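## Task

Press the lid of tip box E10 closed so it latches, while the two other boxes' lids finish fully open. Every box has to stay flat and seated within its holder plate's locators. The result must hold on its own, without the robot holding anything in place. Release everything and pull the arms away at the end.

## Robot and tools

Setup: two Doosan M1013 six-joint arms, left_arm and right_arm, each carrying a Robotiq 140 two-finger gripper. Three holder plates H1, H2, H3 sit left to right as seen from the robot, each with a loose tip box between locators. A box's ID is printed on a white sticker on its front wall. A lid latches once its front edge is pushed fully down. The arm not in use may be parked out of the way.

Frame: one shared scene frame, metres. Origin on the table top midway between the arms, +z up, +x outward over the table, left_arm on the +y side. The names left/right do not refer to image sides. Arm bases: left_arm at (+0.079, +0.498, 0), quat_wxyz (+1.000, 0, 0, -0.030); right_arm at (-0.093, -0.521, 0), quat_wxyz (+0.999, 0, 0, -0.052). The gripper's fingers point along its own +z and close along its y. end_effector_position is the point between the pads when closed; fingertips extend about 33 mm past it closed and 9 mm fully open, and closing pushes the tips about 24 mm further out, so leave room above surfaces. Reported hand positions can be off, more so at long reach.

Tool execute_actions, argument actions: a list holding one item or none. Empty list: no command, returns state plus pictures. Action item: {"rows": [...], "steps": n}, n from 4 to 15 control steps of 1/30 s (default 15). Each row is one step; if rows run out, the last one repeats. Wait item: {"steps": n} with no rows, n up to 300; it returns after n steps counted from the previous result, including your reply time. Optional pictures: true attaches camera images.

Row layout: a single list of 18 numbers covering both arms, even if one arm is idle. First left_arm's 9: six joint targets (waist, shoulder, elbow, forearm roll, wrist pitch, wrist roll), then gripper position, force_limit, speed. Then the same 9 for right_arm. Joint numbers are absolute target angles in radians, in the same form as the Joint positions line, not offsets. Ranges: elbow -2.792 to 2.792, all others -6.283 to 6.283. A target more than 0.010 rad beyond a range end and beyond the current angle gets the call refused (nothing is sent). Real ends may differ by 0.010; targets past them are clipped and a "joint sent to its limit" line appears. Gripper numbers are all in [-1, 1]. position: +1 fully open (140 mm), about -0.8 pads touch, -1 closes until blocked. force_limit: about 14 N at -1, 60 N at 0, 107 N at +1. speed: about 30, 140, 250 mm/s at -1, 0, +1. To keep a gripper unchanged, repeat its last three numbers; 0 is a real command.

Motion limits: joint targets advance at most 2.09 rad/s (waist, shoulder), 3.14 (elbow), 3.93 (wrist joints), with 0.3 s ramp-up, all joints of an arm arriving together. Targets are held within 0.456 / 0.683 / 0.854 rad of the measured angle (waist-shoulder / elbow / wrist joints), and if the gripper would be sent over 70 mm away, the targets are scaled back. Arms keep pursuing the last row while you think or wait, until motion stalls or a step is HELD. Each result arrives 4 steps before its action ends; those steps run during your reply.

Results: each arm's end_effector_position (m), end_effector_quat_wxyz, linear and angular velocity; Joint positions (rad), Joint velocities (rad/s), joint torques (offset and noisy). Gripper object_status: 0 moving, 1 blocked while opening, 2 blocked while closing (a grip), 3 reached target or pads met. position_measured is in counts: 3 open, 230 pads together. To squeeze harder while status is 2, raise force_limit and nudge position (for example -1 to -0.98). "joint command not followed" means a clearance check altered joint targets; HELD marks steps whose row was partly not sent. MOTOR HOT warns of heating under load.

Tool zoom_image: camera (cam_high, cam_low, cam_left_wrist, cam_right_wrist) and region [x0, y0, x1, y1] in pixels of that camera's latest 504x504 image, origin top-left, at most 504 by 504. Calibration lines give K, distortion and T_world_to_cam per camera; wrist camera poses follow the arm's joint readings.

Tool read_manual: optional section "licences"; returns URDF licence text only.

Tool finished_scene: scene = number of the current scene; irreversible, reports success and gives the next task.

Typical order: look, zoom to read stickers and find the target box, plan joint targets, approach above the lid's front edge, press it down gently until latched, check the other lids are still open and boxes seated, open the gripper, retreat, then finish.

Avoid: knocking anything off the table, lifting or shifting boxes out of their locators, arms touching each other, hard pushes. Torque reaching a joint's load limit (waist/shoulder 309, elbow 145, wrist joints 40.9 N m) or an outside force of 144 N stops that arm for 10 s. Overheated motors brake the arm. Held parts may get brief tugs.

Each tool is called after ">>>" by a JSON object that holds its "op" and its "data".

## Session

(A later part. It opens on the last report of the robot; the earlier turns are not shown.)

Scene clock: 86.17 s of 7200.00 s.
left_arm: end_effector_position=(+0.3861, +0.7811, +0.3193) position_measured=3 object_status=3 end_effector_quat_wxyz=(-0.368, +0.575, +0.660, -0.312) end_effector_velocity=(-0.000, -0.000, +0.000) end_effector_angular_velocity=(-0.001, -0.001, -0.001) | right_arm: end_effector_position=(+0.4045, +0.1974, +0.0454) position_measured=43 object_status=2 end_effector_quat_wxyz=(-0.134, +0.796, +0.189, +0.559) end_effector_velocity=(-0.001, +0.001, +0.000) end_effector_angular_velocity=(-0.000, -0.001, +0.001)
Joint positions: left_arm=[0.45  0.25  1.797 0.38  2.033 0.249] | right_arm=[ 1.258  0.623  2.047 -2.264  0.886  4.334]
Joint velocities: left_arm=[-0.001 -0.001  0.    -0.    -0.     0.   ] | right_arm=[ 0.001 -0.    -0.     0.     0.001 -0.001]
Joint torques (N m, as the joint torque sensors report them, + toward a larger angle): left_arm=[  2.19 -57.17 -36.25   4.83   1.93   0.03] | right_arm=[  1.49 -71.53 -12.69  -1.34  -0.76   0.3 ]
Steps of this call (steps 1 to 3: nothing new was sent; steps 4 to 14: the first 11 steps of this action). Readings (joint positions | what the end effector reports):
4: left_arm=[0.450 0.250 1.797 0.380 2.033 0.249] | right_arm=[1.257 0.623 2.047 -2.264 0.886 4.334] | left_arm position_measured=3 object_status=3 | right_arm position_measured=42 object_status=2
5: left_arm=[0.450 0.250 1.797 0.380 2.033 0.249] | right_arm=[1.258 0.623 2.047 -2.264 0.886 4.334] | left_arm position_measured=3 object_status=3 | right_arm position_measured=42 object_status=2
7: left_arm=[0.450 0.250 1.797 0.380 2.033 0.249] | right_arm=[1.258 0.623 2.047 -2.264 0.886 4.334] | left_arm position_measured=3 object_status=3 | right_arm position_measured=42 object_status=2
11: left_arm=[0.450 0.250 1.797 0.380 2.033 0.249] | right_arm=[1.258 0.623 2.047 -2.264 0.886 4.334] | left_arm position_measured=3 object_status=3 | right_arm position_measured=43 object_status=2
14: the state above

>>> {"op": "execute_actions", "data": {"actions": [{"rows":[[-0.794,-0.12,2.169,0,1.09,0.249,1,0,0,1.2585,0.623,2.047,-2.264,0.886,4.334,-0.98,1,-1]],"steps":15}]}}

>>> {"op": "execute_actions", "data": {"actions": [{"rows":[[-0.794,-0.0775,2.169,0,1.05,0.249,1,0,0,1.2585,0.623,2.047,-2.264,0.886,4.334,-0.98,1,-1]],"steps":15}]}}

>>> {"op": "execute_actions", "data": {"actions": [{"steps":20}], "pictures": true}}

Scene clock: 87.07 s of 7200.00 s.
left_arm: end_effector_position=(+0.4403, +0.6675, +0.2377) position_measured=3 object_status=3 end_effector_quat_wxyz=(-0.240, +0.719, +0.631, -0.169) end_effector_velocity=(+0.187, -0.412, -0.191) end_effector_angular_velocity=(-0.308, -1.114, -0.808) | right_arm: end_effector_position=(+0.4043, +0.1976, +0.0454) position_measured=46 object_status=2 end_effector_quat_wxyz=(-0.134, +0.796, +0.189, +0.559) end_effector_velocity=(+0.000, +0.000, +0.000) end_effector_angular_velocity=(+0.000, +0.000, -0.000)
Joint positions: left_arm=[0.225 0.096 1.952 0.222 1.649 0.249] | right_arm=[ 1.259  0.623  2.047 -2.264  0.886  4.334]
Joint velocities: left_arm=[-0.794 -0.417  0.418 -0.426 -1.075 -0.001] | right_arm=[ 0. -0. -0. -0.  0.  0.]
Joint torques (N m, as the joint torque sensors report them, + toward a larger angle): left_arm=[  1.52 -40.07 -38.45   4.63   2.16   0.34] | right_arm=[ -1.92 -66.81 -13.94  -1.29  -1.04   0.58]
Steps of this call (steps 1 to 4: the last 4 steps of your previous action; steps 5 to 15: the robot went on to your last target; step 16: nothing new was sent; steps 17 to 27: the first 11 steps of this action). Readings (joint positions | what the end effector reports):
17: left_arm=[0.449 0.250 1.797 0.380 2.032 0.249] | right_arm=[1.259 0.623 2.047 -2.264 0.886 4.334] | left_arm position_measured=3 object_status=3 | right_arm position_measured=43 object_status=0
18: left_arm=[0.443 0.245 1.802 0.375 2.020 0.249] | right_arm=[1.259 0.623 2.047 -2.264 0.886 4.334] | left_arm position_measured=3 object_status=3 | right_arm position_measured=46 object_status=0
20: left_arm=[0.408 0.216 1.831 0.345 1.954 0.249] | right_arm=[1.259 0.623 2.047 -2.264 0.886 4.334] | left_arm position_measured=3 object_status=3 | right_arm position_measured=46 object_status=0
24: left_arm=[0.304 0.141 1.906 0.269 1.767 0.249] | right_arm=[1.259 0.623 2.047 -2.264 0.886 4.334] | left_arm position_measured=3 object_status=3 | right_arm position_measured=46 object_status=2
27: the state above

Scene clock: 87.57 s of 7200.00 s.
left_arm: end_effector_position=(+0.4927, +0.4437, +0.1788) position_measured=3 object_status=3 end_effector_quat_wxyz=(-0.092, +0.868, +0.486, -0.041) end_effector_velocity=(-0.017, -0.452, -0.057) end_effector_angular_velocity=(-0.279, -0.368, -0.871) | right_arm: end_effector_position=(+0.4043, +0.1976, +0.0454) position_measured=46 object_status=2 end_effector_quat_wxyz=(-0.134, +0.796, +0.189, +0.559) end_effector_velocity=(+0.000, -0.000, +0.000) end_effector_angular_velocity=(-0.001, -0.001, +0.000)
Joint positions: left_arm=[-0.211 -0.025  2.095  0.076  1.26   0.249] | right_arm=[ 1.259  0.623  2.047 -2.264  0.886  4.334]
Joint velocities: left_arm=[-0.923 -0.121  0.17  -0.174 -0.48  -0.   ] | right_arm=[-0.     0.    -0.     0.     0.    -0.001]
Joint torques (N m, as the joint torque sensors report them, + toward a larger angle): left_arm=[  2.68 -25.35 -37.75   4.81   0.97   0.48] | right_arm=[ -2.16 -67.81 -14.04  -1.35  -1.01   0.49]
Steps of this call (steps 1 to 4: the last 4 steps of your previous action; steps 5 to 15: the first 11 steps of this action). Readings (joint positions | what the end effector reports):
5: left_arm=[0.086 0.034 2.014 0.158 1.488 0.249] | right_arm=[1.259 0.623 2.047 -2.264 0.886 4.334] | left_arm position_measured=3 object_status=3 | right_arm position_measured=46 object_status=2
6: left_arm=[0.058 0.025 2.025 0.147 1.459 0.249] | right_arm=[1.259 0.623 2.047 -2.264 0.886 4.334] | left_arm position_measured=3 object_status=3 | right_arm position_measured=46 object_status=2
8: left_arm=[0.000 0.012 2.044 0.128 1.405 0.249] | right_arm=[1.259 0.623 2.047 -2.264 0.886 4.334] | left_arm position_measured=3 object_status=3 | right_arm position_measured=46 object_status=2
12: left_arm=[-0.119 -0.011 2.076 0.095 1.315 0.249] | right_arm=[1.259 0.623 2.047 -2.264 0.886 4.334] | left_arm position_measured=3 object_status=3 | right_arm position_measured=46 object_status=2
15: the state above

Scene clock: 88.23 s of 7200.00 s.
left_arm: end_effector_position=(+0.3923, +0.1923, +0.1600) position_measured=3 object_status=3 end_effector_quat_wxyz=(-0.000, +0.973, +0.233, -0.000) end_effector_velocity=(-0.037, -0.043, -0.003) end_effector_angular_velocity=(-0.033, -0.013, -0.113) | right_arm: end_effector_position=(+0.4043, +0.1976, +0.0454) position_measured=46 object_status=2 end_effector_quat_wxyz=(-0.134, +0.796, +0.189, +0.559) end_effector_velocity=(+0.000, -0.000, +0.000) end_effector_angular_velocity=(-0.001, -0.001, +0.000)
Joint positions: left_arm=[-0.792 -0.077  2.169  0.     1.051  0.249] | right_arm=[ 1.259  0.623  2.047 -2.264  0.886  4.334]
Joint velocities: left_arm=[-0.12  -0.009  0.014 -0.013 -0.039 -0.   ] | right_arm=[-0.     0.     0.    -0.     0.    -0.001]
Joint torques (N m, as the joint torque sensors report them, + toward a larger angle): left_arm=[ 13.93 -25.65 -36.71   4.5    0.72  -0.07] | right_arm=[ -4.99 -66.71 -14.46  -0.96  -0.83   0.37]
Kept back: nothing.
Steps of this call (steps 1 to 4: the last 4 steps of your previous action; steps 5 to 20: the robot went on to your last target). Readings (joint positions | what the end effector reports):
1: left_arm=[-0.242 -0.029 2.100 0.070 1.244 0.249] | right_arm=[1.259 0.623 2.047 -2.264 0.886 4.334] | left_arm position_measured=3 object_status=3 | right_arm position_measured=46 object_status=2
2: left_arm=[-0.274 -0.032 2.106 0.065 1.230 0.249] | right_arm=[1.259 0.623 2.047 -2.264 0.886 4.334] | left_arm position_measured=3 object_status=3 | right_arm position_measured=46 object_status=2
4: left_arm=[-0.337 -0.039 2.115 0.055 1.203 0.249] | right_arm=[1.259 0.623 2.047 -2.264 0.886 4.334] | left_arm position_measured=3 object_status=3 | right_arm position_measured=46 object_status=2
8: left_arm=[-0.466 -0.050 2.131 0.039 1.159 0.249] | right_arm=[1.259 0.623 2.047 -2.264 0.886 4.334] | left_arm position_measured=3 object_status=3 | right_arm position_measured=46 object_status=2
20: the state above
camera_calibration (this result's frames):
cam_left_wrist: T_world_to_cam=[[0.533461, -0.845026, -0.036754, -0.0346904], [-0.778977, -0.507768, 0.367921, 0.353119], [-0.329565, -0.167641, -0.92913, 0.489417], [0, 0, 0, 1]] pos_world=[0.454873, 0.232035, 0.323537]
cam_right_wrist: T_world_to_cam=[[0.431566, -0.890725, -0.142686, 0.0132891], [-0.625762, -0.181673, -0.758563, 0.329788], [0.649749, 0.416657, -0.635786, -0.130612], [0, 0, 0, 1]] pos_world=[0.285499, 0.126171, 0.16902]

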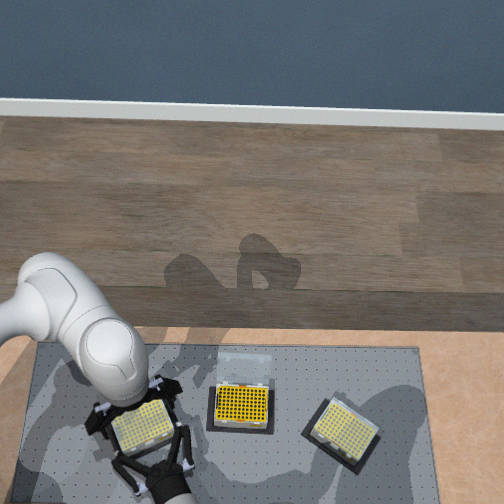

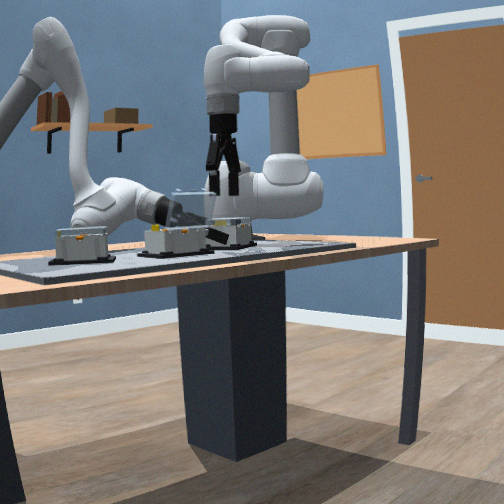

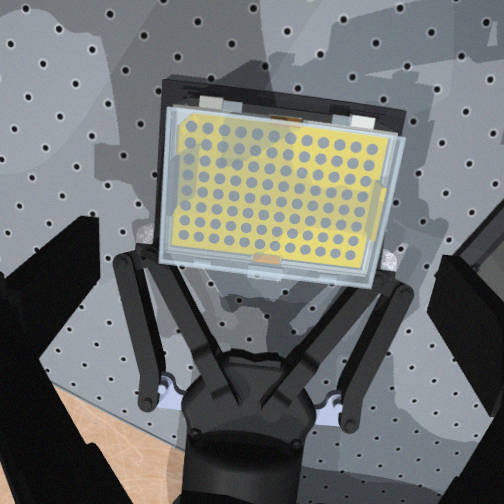

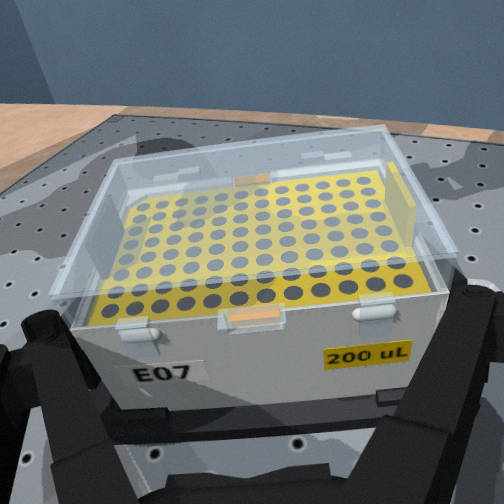

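>>> {"op": "execute_actions", "data": {"actions": [{"rows":[[-0.794,-0.011,2.2357,0,0.917,0.249,1,0,0,1.2585,0.623,2.047,-2.264,0.886,4.334,-0.98,1,-1]],"steps":15}]}}

>>> {"op": "execute_actions", "data": {"actions": [{"steps":10}], "pictures": true}}

Scene clock: 89.07 s of 7200.00 s.
left_arm: end_effector_position=(+0.3915, +0.1914, +0.1000) position_measured=3 object_status=3 end_effector_quat_wxyz=(+0.000, +0.973, +0.231, -0.000) end_effector_velocity=(-0.000, +0.000, -0.000) end_effector_angular_velocity=(+0.001, -0.000, -0.001) | right_arm: end_effector_position=(+0.4044, +0.1976, +0.0454) position_measured=46 object_status=2 end_effector_quat_wxyz=(-0.134, +0.796, +0.189, +0.559) end_effector_velocity=(+0.000, +0.000, +0.000) end_effector_angular_velocity=(+0.001, +0.000, -0.000)
Joint positions: left_arm=[-0.794 -0.011  2.236 -0.     0.917  0.249] | right_arm=[ 1.259  0.623  2.047 -2.264  0.886  4.334]
Joint velocities: left_arm=[-0.     0.     0.     0.001 -0.     0.   ] | right_arm=[ 0.    -0.    -0.    -0.     0.     0.001]
Joint torques (N m, as the joint torque sensors report them, + toward a larger angle): left_arm=[  3.96 -27.91 -35.47   3.88   0.44   0.73] | right_arm=[ -5.45 -66.73 -14.86  -0.84  -0.83   0.21]
Steps of this call (steps 1 to 14: the robot went on to your last target; steps 15 to 25: the first 11 steps of this action). Readings (joint positions | what the end effector reports):
15: left_arm=[-0.794 -0.077 2.170 0.000 1.049 0.249] | right_arm=[1.259 0.623 2.047 -2.264 0.886 4.334] | left_arm position_measured=3 object_status=3 | right_arm position_measured=46 object_status=2
16: left_arm=[-0.794 -0.072 2.175 0.000 1.037 0.249] | right_arm=[1.259 0.623 2.047 -2.264 0.886 4.334] | left_arm position_measured=3 object_status=3 | right_arm position_measured=46 object_status=2
18: left_arm=[-0.794 -0.040 2.207 -0.000 0.974 0.249] | right_arm=[1.259 0.623 2.047 -2.264 0.886 4.334] | left_arm position_measured=3 object_status=3 | right_arm position_measured=46 object_status=2
22: left_arm=[-0.794 -0.011 2.236 -0.000 0.917 0.249] | right_arm=[1.259 0.623 2.047 -2.264 0.886 4.334] | left_arm position_measured=3 object_status=3 | right_arm position_measured=46 object_status=2
25: the state above

Scene clock: 89.40 s of 7200.00 s.
left_arm: end_effector_position=(+0.3915, +0.1915, +0.0999) position_measured=3 object_status=3 end_effector_quat_wxyz=(-0.000, +0.973, +0.231, -0.000) end_effector_velocity=(-0.000, +0.001, +0.000) end_effector_angular_velocity=(+0.001, +0.000, +0.000) | right_arm: end_effector_position=(+0.4044, +0.1975, +0.0454) position_measured=46 object_status=2 end_effector_quat_wxyz=(-0.134, +0.796, +0.189, +0.559) end_effector_velocity=(+0.000, -0.000, +0.000) end_effector_angular_velocity=(-0.000, -0.001, -0.000)
Joint positions: left_arm=[-0.794 -0.011  2.236 -0.     0.917  0.249] | right_arm=[ 1.259  0.623  2.047 -2.264  0.886  4.334]
Joint velocities: left_arm=[ 0.    -0.     0.     0.001  0.001 -0.   ] | right_arm=[ 0.     0.    -0.     0.     0.001 -0.001]
Joint torques (N m, as the joint torque sensors report them, + toward a larger angle): left_arm=[  2.21 -28.12 -34.24   3.83   0.42   0.14] | right_arm=[ -6.97 -66.56 -14.31  -0.94  -0.79   0.35]
Kept back: nothing.
Steps of this call (steps 1 to 4: the last 4 steps of your previous action; steps 5 to 10: the robot went on to your last target). Readings (joint positions | what the end effector reports):
1: left_arm=[-0.794 -0.011 2.236 -0.000 0.917 0.249] | right_arm=[1.259 0.623 2.047 -2.264 0.886 4.334] | left_arm position_measured=3 object_status=3 | right_arm position_measured=46 object_status=2
2: left_arm=[-0.794 -0.011 2.236 -0.000 0.917 0.249] | right_arm=[1.259 0.623 2.047 -2.264 0.886 4.334] | left_arm position_measured=3 object_status=3 | right_arm position_measured=46 object_status=2
4: left_arm=[-0.794 -0.011 2.236 -0.000 0.917 0.249] | right_arm=[1.259 0.623 2.047 -2.264 0.886 4.334] | left_arm position_measured=3 object_status=3 | right_arm position_measured=46 object_status=2
8: left_arm=[-0.794 -0.011 2.236 -0.000 0.917 0.249] | right_arm=[1.259 0.623 2.047 -2.264 0.886 4.334] | left_arm position_measured=3 object_status=3 | right_arm position_measured=46 object_status=2
10: the state above
camera_calibration (this result's frames):
cam_left_wrist: T_world_to_cam=[[0.531569, -0.846243, -0.0361638, -0.0362481], [-0.780186, -0.505805, 0.368064, 0.374303], [-0.329763, -0.167437, -0.929097, 0.433201], [0, 0, 0, 1]] pos_world=[0.454148, 0.231183, 0.263407]
cam_right_wrist: T_world_to_cam=[[0.431545, -0.890736, -0.142682, 0.0132868], [-0.625768, -0.181663, -0.75856, 0.329792], [0.649757, 0.416638, -0.63579, -0.130615], [0, 0, 0, 1]] pos_world=[0.285507, 0.126165, 0.169019]

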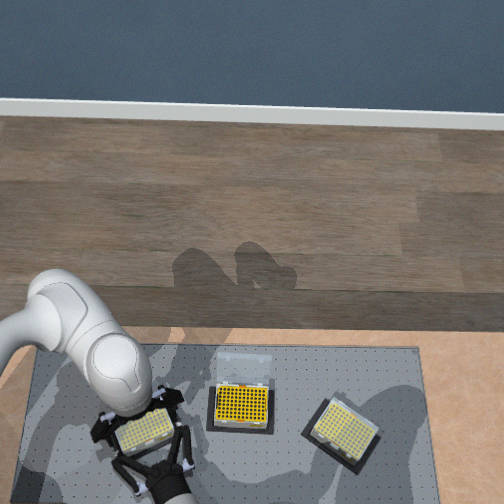

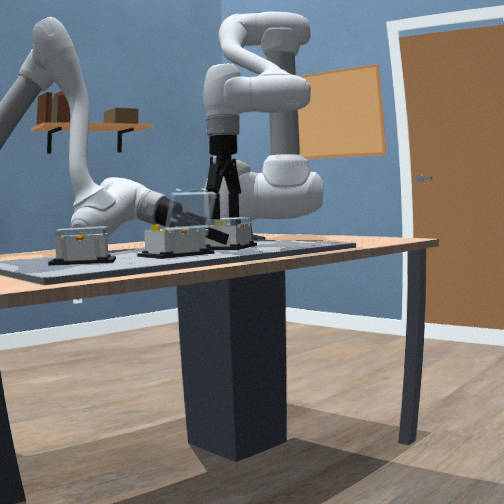

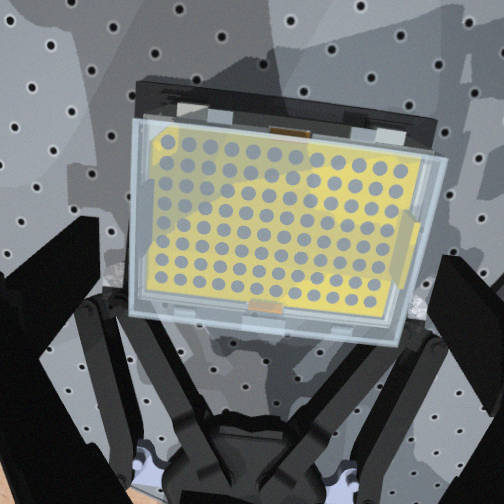

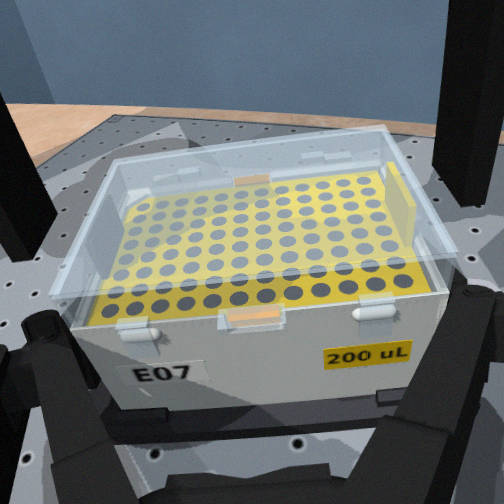

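>>> {"op": "execute_actions", "data": {"actions": [{"rows":[[-0.794,-0.002,2.243,0,0.901,0.249,1,0,0,1.2585,0.623,2.047,-2.264,0.886,4.334,-0.98,1,-1],[-0.794,-0.002,2.243,0,0.901,0.249,1,0,0,1.2585,0.623,2.047,-2.264,0.886,4.334,-0.98,1,-1],[-0.794,-0.002,2.243,0,0.901,0.249,1,0,0,1.2585,0.623,2.047,-2.264,0.886,4.334,-0.98,1,-1],[-0.794,-0.002,2.243,0,0.901,0.249,1,0,0,1.2585,0.623,2.047,-2.264,0.886,4.334,-0.98,1,-1],[-0.794,-0.002,2.243,0,0.901,0.249,1,0,0,1.2585,0.623,2.047,-2.264,0.886,4.334,-0.98,1,-1],[-0.794,0.007,2.2498,0,0.885,0.249,1,0,0,1.2585,0.623,2.047,-2.264,0.886,4.334,-0.98,1,-1]],"steps":15}], "pictures": true}}

Scene clock: 90.00 s of 7200.00 s.
left_arm: end_effector_position=(+0.3915, +0.1915, +0.0860) position_measured=3 object_status=3 end_effector_quat_wxyz=(-0.000, +0.973, +0.231, +0.000) end_effector_velocity=(+0.001, -0.000, -0.001) end_effector_angular_velocity=(-0.001, -0.002, -0.001) | right_arm: end_effector_position=(+0.4044, +0.1975, +0.0454) position_measured=46 object_status=2 end_effector_quat_wxyz=(-0.134, +0.796, +0.189, +0.559) end_effector_velocity=(+0.000, -0.000, +0.000) end_effector_angular_velocity=(+0.001, -0.000, -0.001)
Joint positions: left_arm=[-0.794  0.007  2.25   0.     0.885  0.249] | right_arm=[ 1.259  0.623  2.047 -2.264  0.886  4.334]
Joint velocities: left_arm=[-0.     0.001  0.001  0.001 -0.006 -0.   ] | right_arm=[-0.     0.     0.     0.     0.001  0.001]
Joint torques (N m, as the joint torque sensors report them, + toward a larger angle): left_arm=[  2.42 -30.12 -33.23   3.9   -0.26   0.38] | right_arm=[ -5.8  -66.89 -14.17  -0.88  -0.72   0.46]
Steps of this call (steps 1 to 7: the robot went on to your last target; steps 8 to 18: the first 11 steps of this action). Readings (joint positions | what the end effector reports):
8: left_arm=[-0.794 -0.010 2.236 0.000 0.916 0.249] | right_arm=[1.259 0.623 2.047 -2.264 0.886 4.334] | left_arm position_measured=3 object_status=3 | right_arm position_measured=46 object_status=2
9: left_arm=[-0.794 -0.007 2.239 0.000 0.909 0.249] | right_arm=[1.259 0.623 2.047 -2.264 0.886 4.334] | left_arm position_measured=3 object_status=3 | right_arm position_measured=46 object_status=2
11: left_arm=[-0.794 -0.003 2.243 0.000 0.902 0.249] | right_arm=[1.259 0.623 2.047 -2.264 0.886 4.334] | left_arm position_measured=3 object_status=3 | right_arm position_measured=46 object_status=2
15: left_arm=[-0.794 0.005 2.249 0.000 0.888 0.249] | right_arm=[1.259 0.623 2.047 -2.264 0.886 4.334] | left_arm position_measured=3 object_status=3 | right_arm position_measured=46 object_status=2
18: the state above
camera_calibration (this result's frames):
cam_left_wrist: T_world_to_cam=[[0.531567, -0.846238, -0.0362955, -0.0366915], [-0.780191, -0.505862, 0.367974, 0.379524], [-0.329754, -0.167285, -0.929127, 0.420233], [0, 0, 0, 1]] pos_world=[0.454179, 0.231236, 0.249463]
cam_right_wrist: T_world_to_cam=[[0.43153, -0.890743, -0.142688, 0.01329], [-0.625776, -0.181651, -0.758556, 0.329792], [0.649759, 0.41663, -0.635793, -0.130614], [0, 0, 0, 1]] pos_world=[0.285508, 0.126163, 0.169018]

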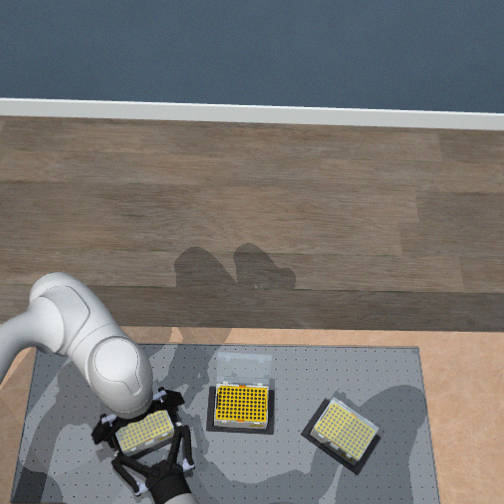

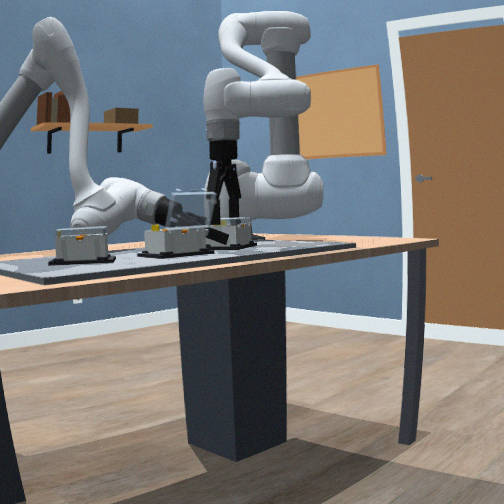

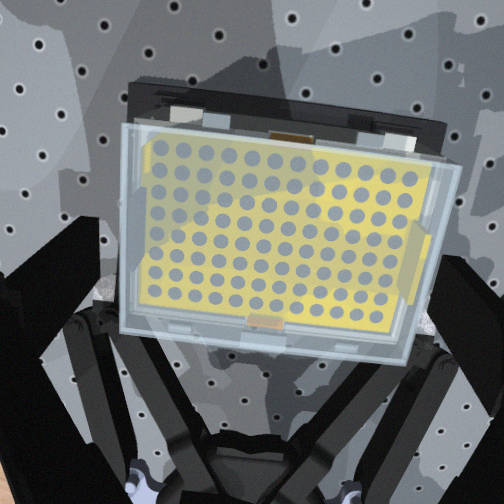

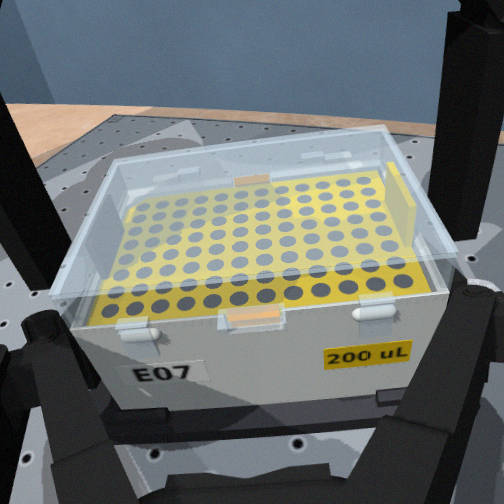

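>>> {"op": "execute_actions", "data": {"actions": [{"rows":[[-0.794,0.007,2.2498,0,0.885,0.249,-1,-0.5,-1,1.2585,0.623,2.047,-2.264,0.886,4.334,-0.98,1,-1]],"steps":15}]}}

>>> {"op": "execute_actions", "data": {"actions": [{"steps":15}], "pictures": true}}

Scene clock: 90.50 s of 7200.00 s.
left_arm: end_effector_position=(+0.3915, +0.1915, +0.0859) position_measured=19 object_status=0 end_effector_quat_wxyz=(-0.000, +0.973, +0.231, -0.000) end_effector_velocity=(+0.000, -0.000, -0.000) end_effector_angular_velocity=(-0.000, +0.000, +0.001) | right_arm: end_effector_position=(+0.4044, +0.1975, +0.0454) position_measured=46 object_status=2 end_effector_quat_wxyz=(-0.134, +0.796, +0.189, +0.559) end_effector_velocity=(-0.000, +0.000, -0.000) end_effector_angular_velocity=(-0.000, +0.001, +0.000)
Joint positions: left_arm=[-0.794  0.007  2.25   0.     0.885  0.249] | right_arm=[ 1.259  0.623  2.047 -2.264  0.886  4.334]
Joint velocities: left_arm=[ 0.     0.001 -0.001 -0.    -0.    -0.001] | right_arm=[ 0.     0.     0.    -0.    -0.001  0.   ]
Joint torques (N m, as the joint torque sensors report them, + toward a larger angle): left_arm=[  2.24 -26.44 -34.2    3.44   0.59   0.36] | right_arm=[ -5.43 -66.55 -14.57  -0.95  -0.73   0.39]
Steps of this call (steps 1 to 4: the last 4 steps of your previous action; steps 5 to 15: the first 11 steps of this action). Readings (joint positions | what the end effector reports):
5: left_arm=[-0.794 0.007 2.250 0.000 0.885 0.249] | right_arm=[1.259 0.623 2.047 -2.264 0.886 4.334] | left_arm position_measured=3 object_status=0 | right_arm position_measured=46 object_status=2
6: left_arm=[-0.794 0.007 2.250 0.000 0.885 0.249] | right_arm=[1.259 0.623 2.047 -2.264 0.886 4.334] | left_arm position_measured=4 object_status=0 | right_arm position_measured=46 object_status=2
8: left_arm=[-0.794 0.007 2.250 0.000 0.885 0.249] | right_arm=[1.259 0.623 2.047 -2.264 0.886 4.334] | left_arm position_measured=7 object_status=0 | right_arm position_measured=46 object_status=2
12: left_arm=[-0.794 0.007 2.250 0.000 0.885 0.249] | right_arm=[1.259 0.623 2.047 -2.264 0.886 4.334] | left_arm position_measured=14 object_status=0 | right_arm position_measured=46 object_status=2
15: the state above

Scene clock: 91.00 s of 7200.00 s.
left_arm: end_effector_position=(+0.3919, +0.1910, +0.0861) position_measured=43 object_status=0 end_effector_quat_wxyz=(+0.001, +0.973, +0.231, +0.000) end_effector_velocity=(+0.000, -0.000, +0.001) end_effector_angular_velocity=(-0.000, -0.000, -0.001) | right_arm: end_effector_position=(+0.4044, +0.1975, +0.0454) position_measured=46 object_status=2 end_effector_quat_wxyz=(-0.134, +0.796, +0.189, +0.559) end_effector_velocity=(-0.000, -0.000, -0.000) end_effector_angular_velocity=(-0.002, +0.000, +0.000)
Joint positions: left_arm=[-0.794  0.007  2.249 -0.     0.884  0.249] | right_arm=[ 1.259  0.623  2.047 -2.264  0.886  4.334]
Joint velocities: left_arm=[-0.    -0.    -0.001  0.     0.001  0.   ] | right_arm=[-0.     0.     0.    -0.    -0.    -0.001]
Joint torques (N m, as the joint torque sensors report them, + toward a larger angle): left_arm=[ 10.2  -15.51   4.85   7.85  15.25  -0.7 ] | right_arm=[-21.78 -70.5   -8.45   4.09   2.29   1.6 ]
Kept back: nothing.
Steps of this call (steps 1 to 4: the last 4 steps of your previous action; steps 5 to 15: the robot went on to your last target). Readings (joint positions | what the end effector reports):
1: left_arm=[-0.794 0.007 2.250 0.000 0.885 0.249] | right_arm=[1.259 0.623 2.047 -2.264 0.886 4.334] | left_arm position_measured=20 object_status=0 | right_arm position_measured=46 object_status=2
2: left_arm=[-0.794 0.007 2.250 0.000 0.885 0.249] | right_arm=[1.259 0.623 2.047 -2.264 0.886 4.334] | left_arm position_measured=22 object_status=0 | right_arm position_measured=46 object_status=2
4: left_arm=[-0.794 0.007 2.250 0.000 0.885 0.249] | right_arm=[1.259 0.623 2.047 -2.264 0.886 4.334] | left_arm position_measured=25 object_status=0 | right_arm position_measured=46 object_status=2
8: left_arm=[-0.794 0.007 2.250 -0.000 0.885 0.249] | right_arm=[1.259 0.623 2.047 -2.264 0.886 4.334] | left_arm position_measured=32 object_status=0 | right_arm position_measured=46 object_status=2
15: the state above
All arms were judged still, so your last target was given up. Only a new action makes them travel on or press farther. Fingers that are still opening or closing keep moving.
camera_calibration (this result's frames):
cam_left_wrist: T_world_to_cam=[[0.531697, -0.846219, -0.0348206, -0.0375369], [-0.780401, -0.505487, 0.368044, 0.379453], [-0.329047, -0.168514, -0.929156, 0.42029], [0, 0, 0, 1]] pos_world=[0.454379, 0.230869, 0.249552]
cam_right_wrist: T_world_to_cam=[[0.431549, -0.890742, -0.142634, 0.0132781], [-0.625756, -0.181699, -0.758561, 0.329792], [0.649766, 0.416611, -0.635799, -0.130613], [0, 0, 0, 1]] pos_world=[0.285507, 0.126165, 0.169018]

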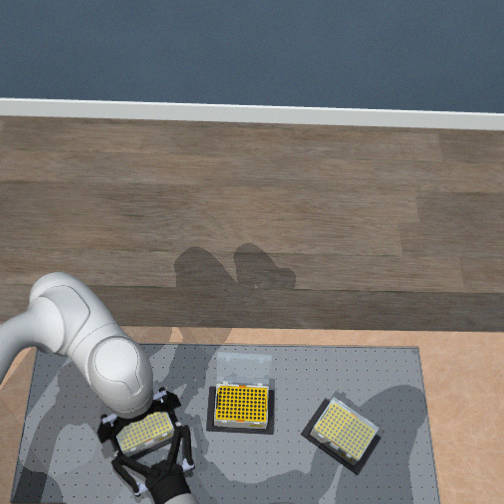

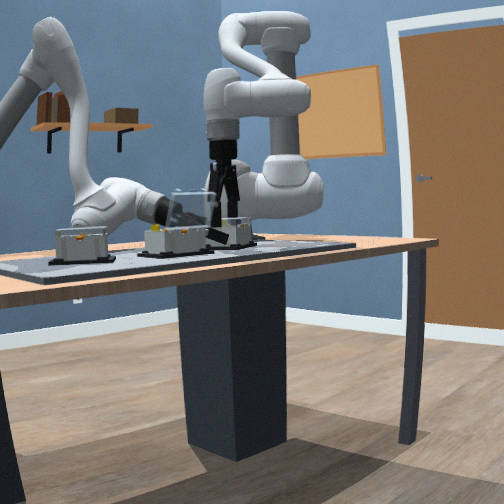

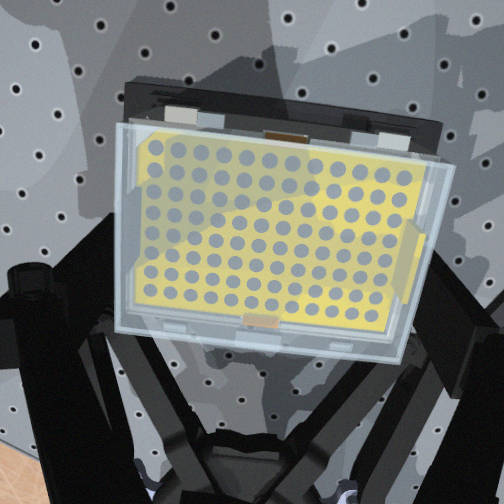

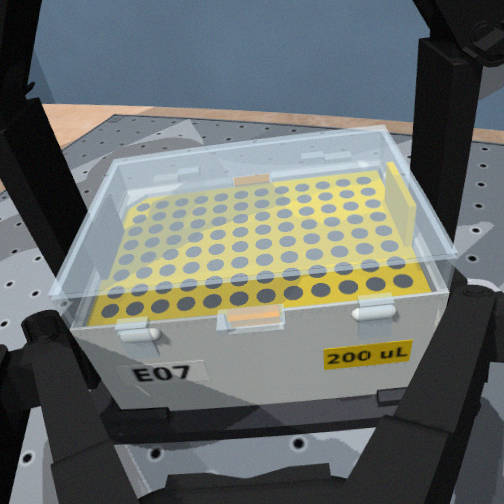

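>>> {"op": "execute_actions", "data": {"actions": [{"rows":[[-0.794,0.0057,2.2511,0,0.885,0.249,-1,-0.5,-1,1.2585,0.623,2.047,-2.264,0.886,4.334,-0.98,1,-1]],"steps":15}]}}

Scene clock: 91.63 s of 7200.00 s.
left_arm: end_effector_position=(+0.3911, +0.1919, +0.0859) position_measured=43 object_status=2 end_effector_quat_wxyz=(+0.000, +0.973, +0.231, +0.000) end_effector_velocity=(-0.000, +0.001, -0.000) end_effector_angular_velocity=(+0.001, +0.001, -0.000) | right_arm: end_effector_position=(+0.4044, +0.1975, +0.0454) position_measured=46 object_status=2 end_effector_quat_wxyz=(-0.134, +0.796, +0.189, +0.559) end_effector_velocity=(-0.000, -0.000, -0.000) end_effector_angular_velocity=(-0.001, +0.001, +0.000)
Joint positions: left_arm=[-0.794  0.006  2.251 -0.     0.885  0.249] | right_arm=[ 1.259  0.623  2.047 -2.264  0.886  4.334]
Joint velocities: left_arm=[-0.     0.     0.001  0.     0.001 -0.   ] | right_arm=[ 0.    -0.     0.001 -0.    -0.     0.   ]
Joint torques (N m, as the joint torque sensors report them, + toward a larger angle): left_arm=[ 13.53 -21.14  28.91   7.97  30.77  -0.2 ] | right_arm=[-23.24 -68.89  -8.46   3.92   2.38   1.65]
Steps of this call (steps 1 to 8: nothing new was sent; steps 9 to 19: the first 11 steps of this action). Readings (joint positions | what the end effector reports):
9: left_arm=[-0.794 0.007 2.250 -0.000 0.885 0.249] | right_arm=[1.259 0.623 2.047 -2.264 0.886 4.334] | left_arm position_measured=43 object_status=2 | right_arm position_measured=46 object_status=2
10: left_arm=[-0.794 0.007 2.250 -0.000 0.885 0.249] | right_arm=[1.259 0.623 2.047 -2.264 0.886 4.334] | left_arm position_measured=43 object_status=2 | right_arm position_measured=46 object_status=2
12: left_arm=[-0.794 0.006 2.250 -0.000 0.885 0.249] | right_arm=[1.259 0.623 2.047 -2.264 0.886 4.334] | left_arm position_measured=43 object_status=2 | right_arm position_measured=46 object_status=2
16: left_arm=[-0.794 0.006 2.251 -0.000 0.885 0.249] | right_arm=[1.259 0.623 2.047 -2.264 0.886 4.334] | left_arm position_measured=43 object_status=2 | right_arm position_measured=46 object_status=2
19: the state above

>>> {"op": "execute_actions", "data": {"actions": [{"rows":[[-0.794,0.007,2.2498,0,0.885,0.249,-1,-0.5,-1,1.2585,0.623,2.047,-2.264,0.886,4.334,-0.98,1,-1],[-0.794,0.007,2.2498,0,0.885,0.249,-1,-0.5,-1,1.2585,0.623,2.047,-2.264,0.886,4.334,-0.98,1,-1],[-0.794,0.007,2.2498,0,0.885,0.249,-1,-0.5,-1,1.2585,0.623,2.047,-2.264,0.886,4.334,-0.98,1,-1],[-0.794,0.007,2.2498,0,0.885,0.249,-1,-0.5,-1,1.2585,0.623,2.047,-2.264,0.886,4.334,-0.98,1,-1],[-0.794,0.007,2.2498,0,0.885,0.249,-1,-0.5,-1,1.2585,0.623,2.047,-2.264,0.886,4.334,-0.98,1,-1],[-0.794,0.0085,2.2483,0,0.885,0.249,-1,-0.5,-1,1.2585,0.623,2.047,-2.264,0.886,4.334,-0.98,1,-1]],"steps":15}]}}

Scene clock: 92.27 s of 7200.00 s.
left_arm: end_effector_position=(+0.3917, +0.1913, +0.0857) position_measured=43 object_status=2 end_effector_quat_wxyz=(-0.001, +0.973, +0.231, -0.000) end_effector_velocity=(+0.001, -0.001, +0.000) end_effector_angular_velocity=(-0.001, -0.001, +0.001) | right_arm: end_effector_position=(+0.4044, +0.1975, +0.0454) position_measured=46 object_status=2 end_effector_quat_wxyz=(-0.134, +0.796, +0.189, +0.559) end_effector_velocity=(-0.000, -0.000, -0.001) end_effector_angular_velocity=(-0.002, +0.001, +0.001)
Joint positions: left_arm=[-0.794  0.008  2.249  0.     0.886  0.249] | right_arm=[ 1.259  0.623  2.047 -2.264  0.886  4.334]
Joint velocities: left_arm=[ 0.001  0.001 -0.001  0.    -0.001 -0.001] | right_arm=[-0.     0.     0.001  0.    -0.001 -0.001]
Joint torques (N m, as the joint torque sensors report them, + toward a larger angle): left_arm=[12.13 -8.94 13.59  9.16 18.88 -0.83] | right_arm=[-22.3  -69.88  -8.35   4.23   2.52   1.62]
Steps of this call (steps 1 to 4: the last 4 steps of your previous action; steps 5 to 8: the robot went on to your last target; steps 9 to 19: the first 11 steps of this action). Readings (joint positions | what the end effector reports):
9: left_arm=[-0.794 0.006 2.251 -0.000 0.885 0.249] | right_arm=[1.259 0.623 2.047 -2.264 0.886 4.334] | left_arm position_measured=43 object_status=2 | right_arm position_measured=46 object_status=2
10: left_arm=[-0.794 0.006 2.251 -0.000 0.885 0.249] | right_arm=[1.259 0.623 2.047 -2.264 0.886 4.334] | left_arm position_measured=43 object_status=2 | right_arm position_measured=46 object_status=2
12: left_arm=[-0.794 0.007 2.250 -0.000 0.885 0.249] | right_arm=[1.259 0.623 2.047 -2.264 0.886 4.334] | left_arm position_measured=43 object_status=2 | right_arm position_measured=46 object_status=2
16: left_arm=[-0.794 0.008 2.249 -0.000 0.886 0.249] | right_arm=[1.259 0.623 2.047 -2.264 0.886 4.334] | left_arm position_measured=43 object_status=2 | right_arm position_measured=46 object_status=2
19: the state above

>>> {"op": "execute_actions", "data": {"actions": [{"rows":[[-0.794,0.008,2.2465,0,0.8873,0.249,-1,-0.5,-1,1.2585,0.623,2.047,-2.264,0.886,4.334,-0.98,1,-1]],"steps":15}]}}

Scene clock: 92.80 s of 7200.00 s.
left_arm: end_effector_position=(+0.3923, +0.1906, +0.0867) position_measured=43 object_status=2 end_effector_quat_wxyz=(-0.000, +0.973, +0.231, -0.000) end_effector_velocity=(+0.000, +0.000, +0.000) end_effector_angular_velocity=(+0.001, +0.001, +0.000) | right_arm: end_effector_position=(+0.4044, +0.1975, +0.0454) position_measured=46 object_status=2 end_effector_quat_wxyz=(-0.134, +0.796, +0.189, +0.559) end_effector_velocity=(+0.000, -0.000, +0.000) end_effector_angular_velocity=(+0.001, -0.001, -0.001)
Joint positions: left_arm=[-0.794  0.008  2.247  0.     0.887  0.249] | right_arm=[ 1.259  0.623  2.047 -2.264  0.886  4.334]
Joint velocities: left_arm=[ 0.     0.    -0.001  0.     0.003 -0.   ] | right_arm=[-0.    -0.    -0.     0.     0.001  0.001]
Joint torques (N m, as the joint torque sensors report them, + toward a larger angle): left_arm=[  8.87 -31.27 -17.82   8.34  10.5    0.18] | right_arm=[-21.09 -69.01  -7.16   4.1    2.33   1.2 ]
Steps of this call (steps 1 to 4: the last 4 steps of your previous action; step 5: the robot went on to your last target; steps 6 to 16: the first 11 steps of this action). Readings (joint positions | what the end effector reports):
6: left_arm=[-0.794 0.009 2.248 0.000 0.886 0.249] | right_arm=[1.259 0.623 2.047 -2.264 0.886 4.334] | left_arm position_measured=43 object_status=2 | right_arm position_measured=46 object_status=2
7: left_arm=[-0.794 0.009 2.248 0.000 0.886 0.249] | right_arm=[1.259 0.623 2.047 -2.264 0.886 4.334] | left_arm position_measured=43 object_status=2 | right_arm position_measured=46 object_status=2
9: left_arm=[-0.794 0.009 2.247 0.000 0.887 0.249] | right_arm=[1.259 0.623 2.047 -2.264 0.886 4.334] | left_arm position_measured=43 object_status=2 | right_arm position_measured=46 object_status=2
13: left_arm=[-0.794 0.008 2.247 0.000 0.887 0.249] | right_arm=[1.259 0.623 2.047 -2.264 0.886 4.334] | left_arm position_measured=43 object_status=2 | right_arm position_measured=46 object_status=2
16: the state above

>>> {"op": "execute_actions", "data": {"actions": [{"rows":[[-0.794,0.008,2.2465,0,0.8873,0.249,-0.98,1,-1,1.2585,0.623,2.047,-2.264,0.886,4.334,-0.98,1,-1],[-0.794,0.008,2.2465,0,0.8873,0.249,-0.98,1,-1,1.2585,0.623,2.047,-2.264,0.886,4.334,-0.98,1,-1],[-0.794,0.008,2.2465,0,0.8873,0.249,-0.98,1,-1,1.2585,0.623,2.047,-2.264,0.886,4.334,-0.98,1,-1],[-0.794,0.008,2.2465,0,0.8873,0.249,-0.98,1,-1,1.2585,0.623,2.047,-2.264,0.886,4.334,-0.98,1,-1],[-0.794,0.008,2.2465,0,0.8873,0.249,-0.98,1,-1,1.2585,0.623,2.047,-2.264,0.886,4.334,-0.98,1,-1],[-0.794,0.008,2.2465,0,0.8873,0.249,-0.98,1,-1,1.2585,0.623,2.047,-2.264,0.886,4.334,-0.98,1,-1],[-0.794,0.008,2.2465,0,0.8873,0.249,-0.98,1,-1,1.2585,0.623,2.047,-2.264,0.886,4.334,-0.98,1,-1],[-0.794,0.0067,2.2455,0,0.8896,0.249,-0.98,1,-1,1.2585,0.623,2.047,-2.264,0.886,4.334,-0.98,1,-1]],"steps":15}]}}

>>> {"op": "execute_actions", "data": {"actions": [{"rows":[[-0.794,0.0054,2.2445,0,0.8919,0.249,-0.98,1,-1,1.2585,0.623,2.047,-2.264,0.886,4.334,-0.98,1,-1]],"steps":12}], "pictures": true}}

Scene clock: 93.50 s of 7200.00 s.
left_arm: end_effector_position=(+0.3924, +0.1905, +0.0876) position_measured=49 object_status=2 end_effector_quat_wxyz=(-0.000, +0.973, +0.231, -0.000) end_effector_velocity=(+0.001, -0.000, +0.003) end_effector_angular_velocity=(-0.001, -0.002, +0.001) | right_arm: end_effector_position=(+0.4044, +0.1975, +0.0454) position_measured=46 object_status=2 end_effector_quat_wxyz=(-0.134, +0.796, +0.189, +0.559) end_effector_velocity=(+0.000, -0.000, -0.000) end_effector_angular_velocity=(-0.001, -0.000, +0.000)
Joint positions: left_arm=[-0.794  0.007  2.246  0.     0.889  0.249] | right_arm=[ 1.259  0.623  2.047 -2.264  0.886  4.334]
Joint velocities: left_arm=[ 0.001 -0.004 -0.003  0.001  0.005 -0.   ] | right_arm=[-0.    -0.     0.     0.     0.    -0.001]
Joint torques (N m, as the joint torque sensors report them, + toward a larger angle): left_arm=[  8.35 -39.09 -26.51   7.81   8.98  -0.18] | right_arm=[-20.47 -66.95  -6.76   3.68   1.98   0.51]
Steps of this call (steps 1 to 4: the last 4 steps of your previous action; steps 5 to 10: the robot went on to your last target; steps 11 to 21: the first 11 steps of this action). Readings (joint positions | what the end effector reports):
11: left_arm=[-0.794 0.008 2.246 0.000 0.887 0.249] | right_arm=[1.259 0.623 2.047 -2.264 0.886 4.334] | left_arm position_measured=43 object_status=0 | right_arm position_measured=46 object_status=2
12: left_arm=[-0.794 0.008 2.246 0.000 0.887 0.249] | right_arm=[1.259 0.623 2.047 -2.264 0.886 4.334] | left_arm position_measured=48 object_status=0 | right_arm position_measured=46 object_status=2
14: left_arm=[-0.794 0.008 2.246 0.000 0.887 0.249] | right_arm=[1.259 0.623 2.047 -2.264 0.886 4.334] | left_arm position_measured=48 object_status=0 | right_arm position_measured=46 object_status=2
18: left_arm=[-0.794 0.008 2.246 0.000 0.888 0.249] | right_arm=[1.259 0.623 2.047 -2.264 0.886 4.334] | left_arm position_measured=48 object_status=2 | right_arm position_measured=46 object_status=2
21: the state above

Scene clock: 93.90 s of 7200.00 s.
left_arm: end_effector_position=(+0.3924, +0.1904, +0.0889) position_measured=49 object_status=2 end_effector_quat_wxyz=(-0.000, +0.973, +0.231, -0.000) end_effector_velocity=(+0.000, +0.000, +0.000) end_effector_angular_velocity=(-0.001, -0.000, +0.001) | right_arm: end_effector_position=(+0.4044, +0.1975, +0.0454) position_measured=46 object_status=2 end_effector_quat_wxyz=(-0.134, +0.796, +0.189, +0.559) end_effector_velocity=(+0.000, -0.000, +0.000) end_effector_angular_velocity=(+0.000, -0.001, -0.000)
Joint positions: left_arm=[-0.794  0.005  2.245  0.     0.892  0.249] | right_arm=[ 1.259  0.623  2.047 -2.264  0.886  4.334]
Joint velocities: left_arm=[ 0.    -0.001 -0.    -0.     0.    -0.   ] | right_arm=[-0. -0.  0.  0.  0. -0.]
Joint torques (N m, as the joint torque sensors report them, + toward a larger angle): left_arm=[  5.21 -37.64 -26.86   5.98   8.63  -0.71] | right_arm=[-21.63 -66.89  -8.89   3.68   1.65   0.47]
Steps of this call (steps 1 to 4: the last 4 steps of your previous action; steps 5 to 12: the first 8 steps of this action). Readings (joint positions | what the end effector reports):
5: left_arm=[-0.794 0.007 2.245 0.000 0.890 0.249] | right_arm=[1.259 0.623 2.047 -2.264 0.886 4.334] | left_arm position_measured=49 object_status=2 | right_arm position_measured=46 object_status=2
6: left_arm=[-0.794 0.006 2.245 0.000 0.891 0.249] | right_arm=[1.259 0.623 2.047 -2.264 0.886 4.334] | left_arm position_measured=49 object_status=2 | right_arm position_measured=46 object_status=2
8: left_arm=[-0.794 0.005 2.245 0.000 0.892 0.249] | right_arm=[1.259 0.623 2.047 -2.264 0.886 4.334] | left_arm position_measured=49 object_status=2 | right_arm position_measured=46 object_status=2
12: the state above
camera_calibration (this result's frames):
cam_left_wrist: T_world_to_cam=[[0.53158, -0.846229, -0.0363279, -0.0380049], [-0.780155, -0.505874, 0.368036, 0.378605], [-0.32982, -0.167299, -0.929102, 0.423055], [0, 0, 0, 1]] pos_world=[0.455105, 0.230142, 0.25234]
cam_right_wrist: T_world_to_cam=[[0.431519, -0.890744, -0.142713, 0.0132946], [-0.625788, -0.181628, -0.758552, 0.32979], [0.649755, 0.416637, -0.635792, -0.130614], [0, 0, 0, 1]] pos_world=[0.285509, 0.12616, 0.169017]

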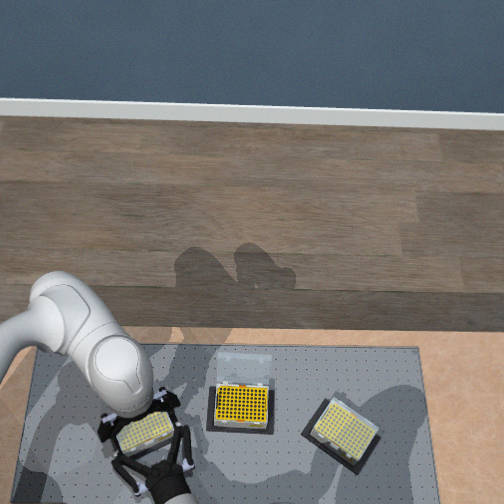

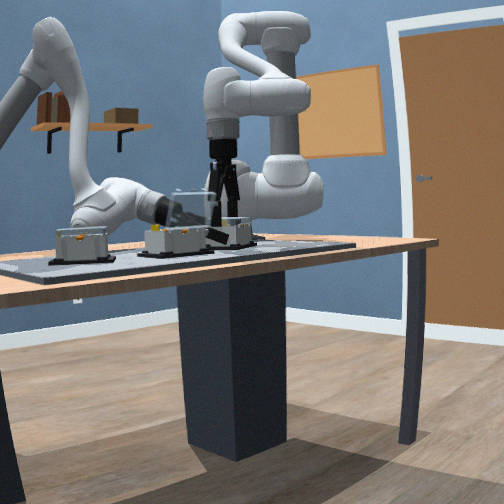

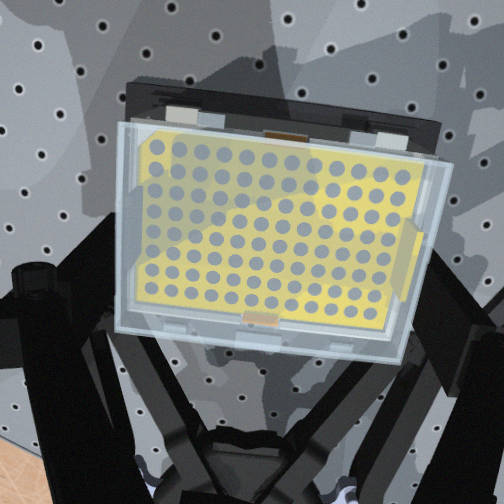

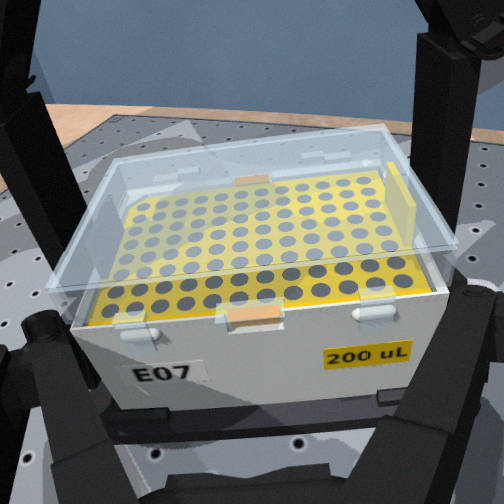

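>>> {"op": "execute_actions", "data": {"actions": [{"rows":[[-0.794,0.0054,2.2445,0,0.8919,0.249,-1,-0.4,-1,1.2585,0.623,2.047,-2.264,0.886,4.334,-0.98,1,-1],[-0.791,0.003,2.241,0,0.898,0.252,-1,-0.4,-1,1.2585,0.623,2.047,-2.264,0.886,4.334,-0.98,1,-1],[-0.791,0.003,2.241,0,0.898,0.252,-1,-0.4,-1,1.2585,0.623,2.047,-2.264,0.886,4.334,-0.98,1,-1],[-0.791,0.003,2.241,0,0.898,0.252,-1,-0.4,-1,1.2585,0.623,2.047,-2.264,0.886,4.334,-0.98,1,-1],[-0.791,0.003,2.241,0,0.898,0.252,-1,-0.4,-1,1.2585,0.623,2.047,-2.264,0.886,4.334,-0.98,1,-1],[-0.787,-0.001,2.2355,0,0.907,0.256,-1,-0.4,-1,1.2585,0.623,2.047,-2.264,0.886,4.334,-0.98,1,-1],[-0.787,-0.001,2.2355,0,0.907,0.256,-1,-0.4,-1,1.2585,0.623,2.047,-2.264,0.886,4.334,-0.98,1,-1],[-0.787,-0.001,2.2355,0,0.907,0.256,-1,-0.4,-1,1.2585,0.623,2.047,-2.264,0.886,4.334,-0.98,1,-1],[-0.783,-0.005,2.23,0,0.9166,0.26,-1,-0.4,-1,1.2585,0.623,2.047,-2.264,0.886,4.334,-0.98,1,-1]],"steps":15}], "pictures": true}}

Scene clock: 94.63 s of 7200.00 s.
left_arm: end_effector_position=(+0.3967, +0.1922, +0.0990) position_measured=49 object_status=2 end_effector_quat_wxyz=(-0.000, +0.973, +0.232, -0.000) end_effector_velocity=(+0.010, +0.003, +0.024) end_effector_angular_velocity=(-0.004, -0.002, +0.002) | right_arm: end_effector_position=(+0.4044, +0.1975, +0.0454) position_measured=46 object_status=2 end_effector_quat_wxyz=(-0.134, +0.796, +0.189, +0.559) end_effector_velocity=(+0.000, -0.000, +0.000) end_effector_angular_velocity=(-0.000, -0.001, -0.000)
Joint positions: left_arm=[-0.784 -0.004  2.231 -0.     0.915  0.259] | right_arm=[ 1.259  0.623  2.047 -2.264  0.886  4.334]
Joint velocities: left_arm=[ 0.023 -0.023 -0.031 -0.001  0.049  0.021] | right_arm=[-0.    -0.     0.     0.     0.001 -0.   ]
Joint torques (N m, as the joint torque sensors report them, + toward a larger angle): left_arm=[ 16.98 -17.73 -30.03  14.66   0.1   -1.03] | right_arm=[-19.64 -60.59  -4.94   3.56   0.04   0.39]
Steps of this call (steps 1 to 4: the last 4 steps of your previous action; steps 5 to 11: the robot went on to your last target; steps 12 to 22: the first 11 steps of this action). Readings (joint positions | what the end effector reports):
12: left_arm=[-0.794 0.005 2.245 0.000 0.892 0.249] | right_arm=[1.259 0.623 2.047 -2.264 0.886 4.334] | left_arm position_measured=49 object_status=0 | right_arm position_measured=46 object_status=2
13: left_arm=[-0.794 0.005 2.244 0.000 0.893 0.249] | right_arm=[1.259 0.623 2.047 -2.264 0.886 4.334] | left_arm position_measured=49 object_status=0 | right_arm position_measured=46 object_status=2
15: left_arm=[-0.792 0.003 2.242 -0.000 0.897 0.251] | right_arm=[1.259 0.623 2.047 -2.264 0.886 4.334] | left_arm position_measured=49 object_status=0 | right_arm position_measured=46 object_status=2
19: left_arm=[-0.788 -0.000 2.237 -0.000 0.906 0.255] | right_arm=[1.259 0.623 2.047 -2.264 0.886 4.334] | left_arm position_measured=49 object_status=2 | right_arm position_measured=46 object_status=2
22: the state above
camera_calibration (this result's frames):
cam_left_wrist: T_world_to_cam=[[0.531785, -0.846094, -0.0364641, -0.0385589], [-0.779879, -0.506043, 0.368387, 0.378975], [-0.330143, -0.167465, -0.928957, 0.434275], [0, 0, 0, 1]] pos_world=[0.459433, 0.231879, 0.262407]
cam_right_wrist: T_world_to_cam=[[0.431518, -0.890744, -0.142714, 0.0132946], [-0.625788, -0.181627, -0.758552, 0.32979], [0.649755, 0.416637, -0.635792, -0.130614], [0, 0, 0, 1]] pos_world=[0.285509, 0.12616, 0.169017]

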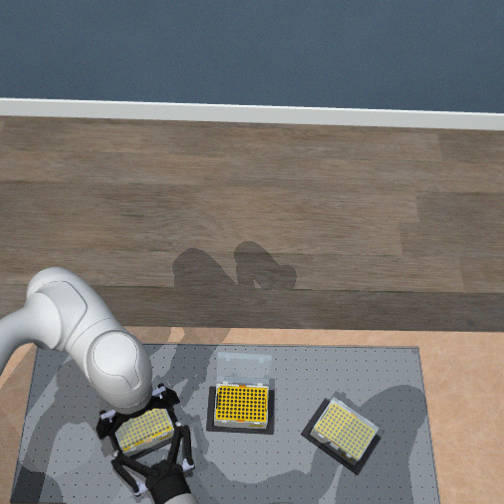

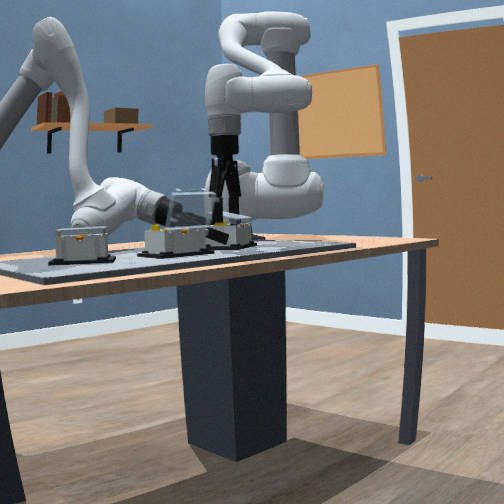

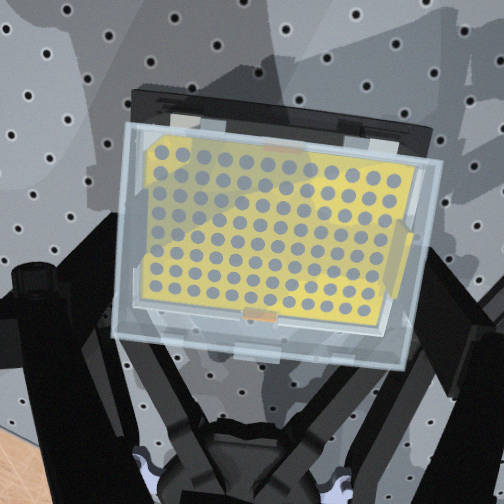

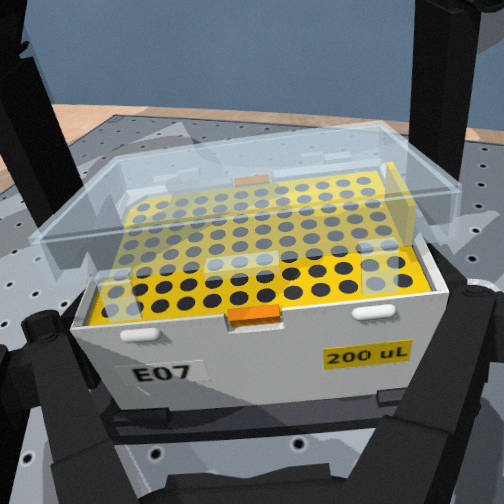

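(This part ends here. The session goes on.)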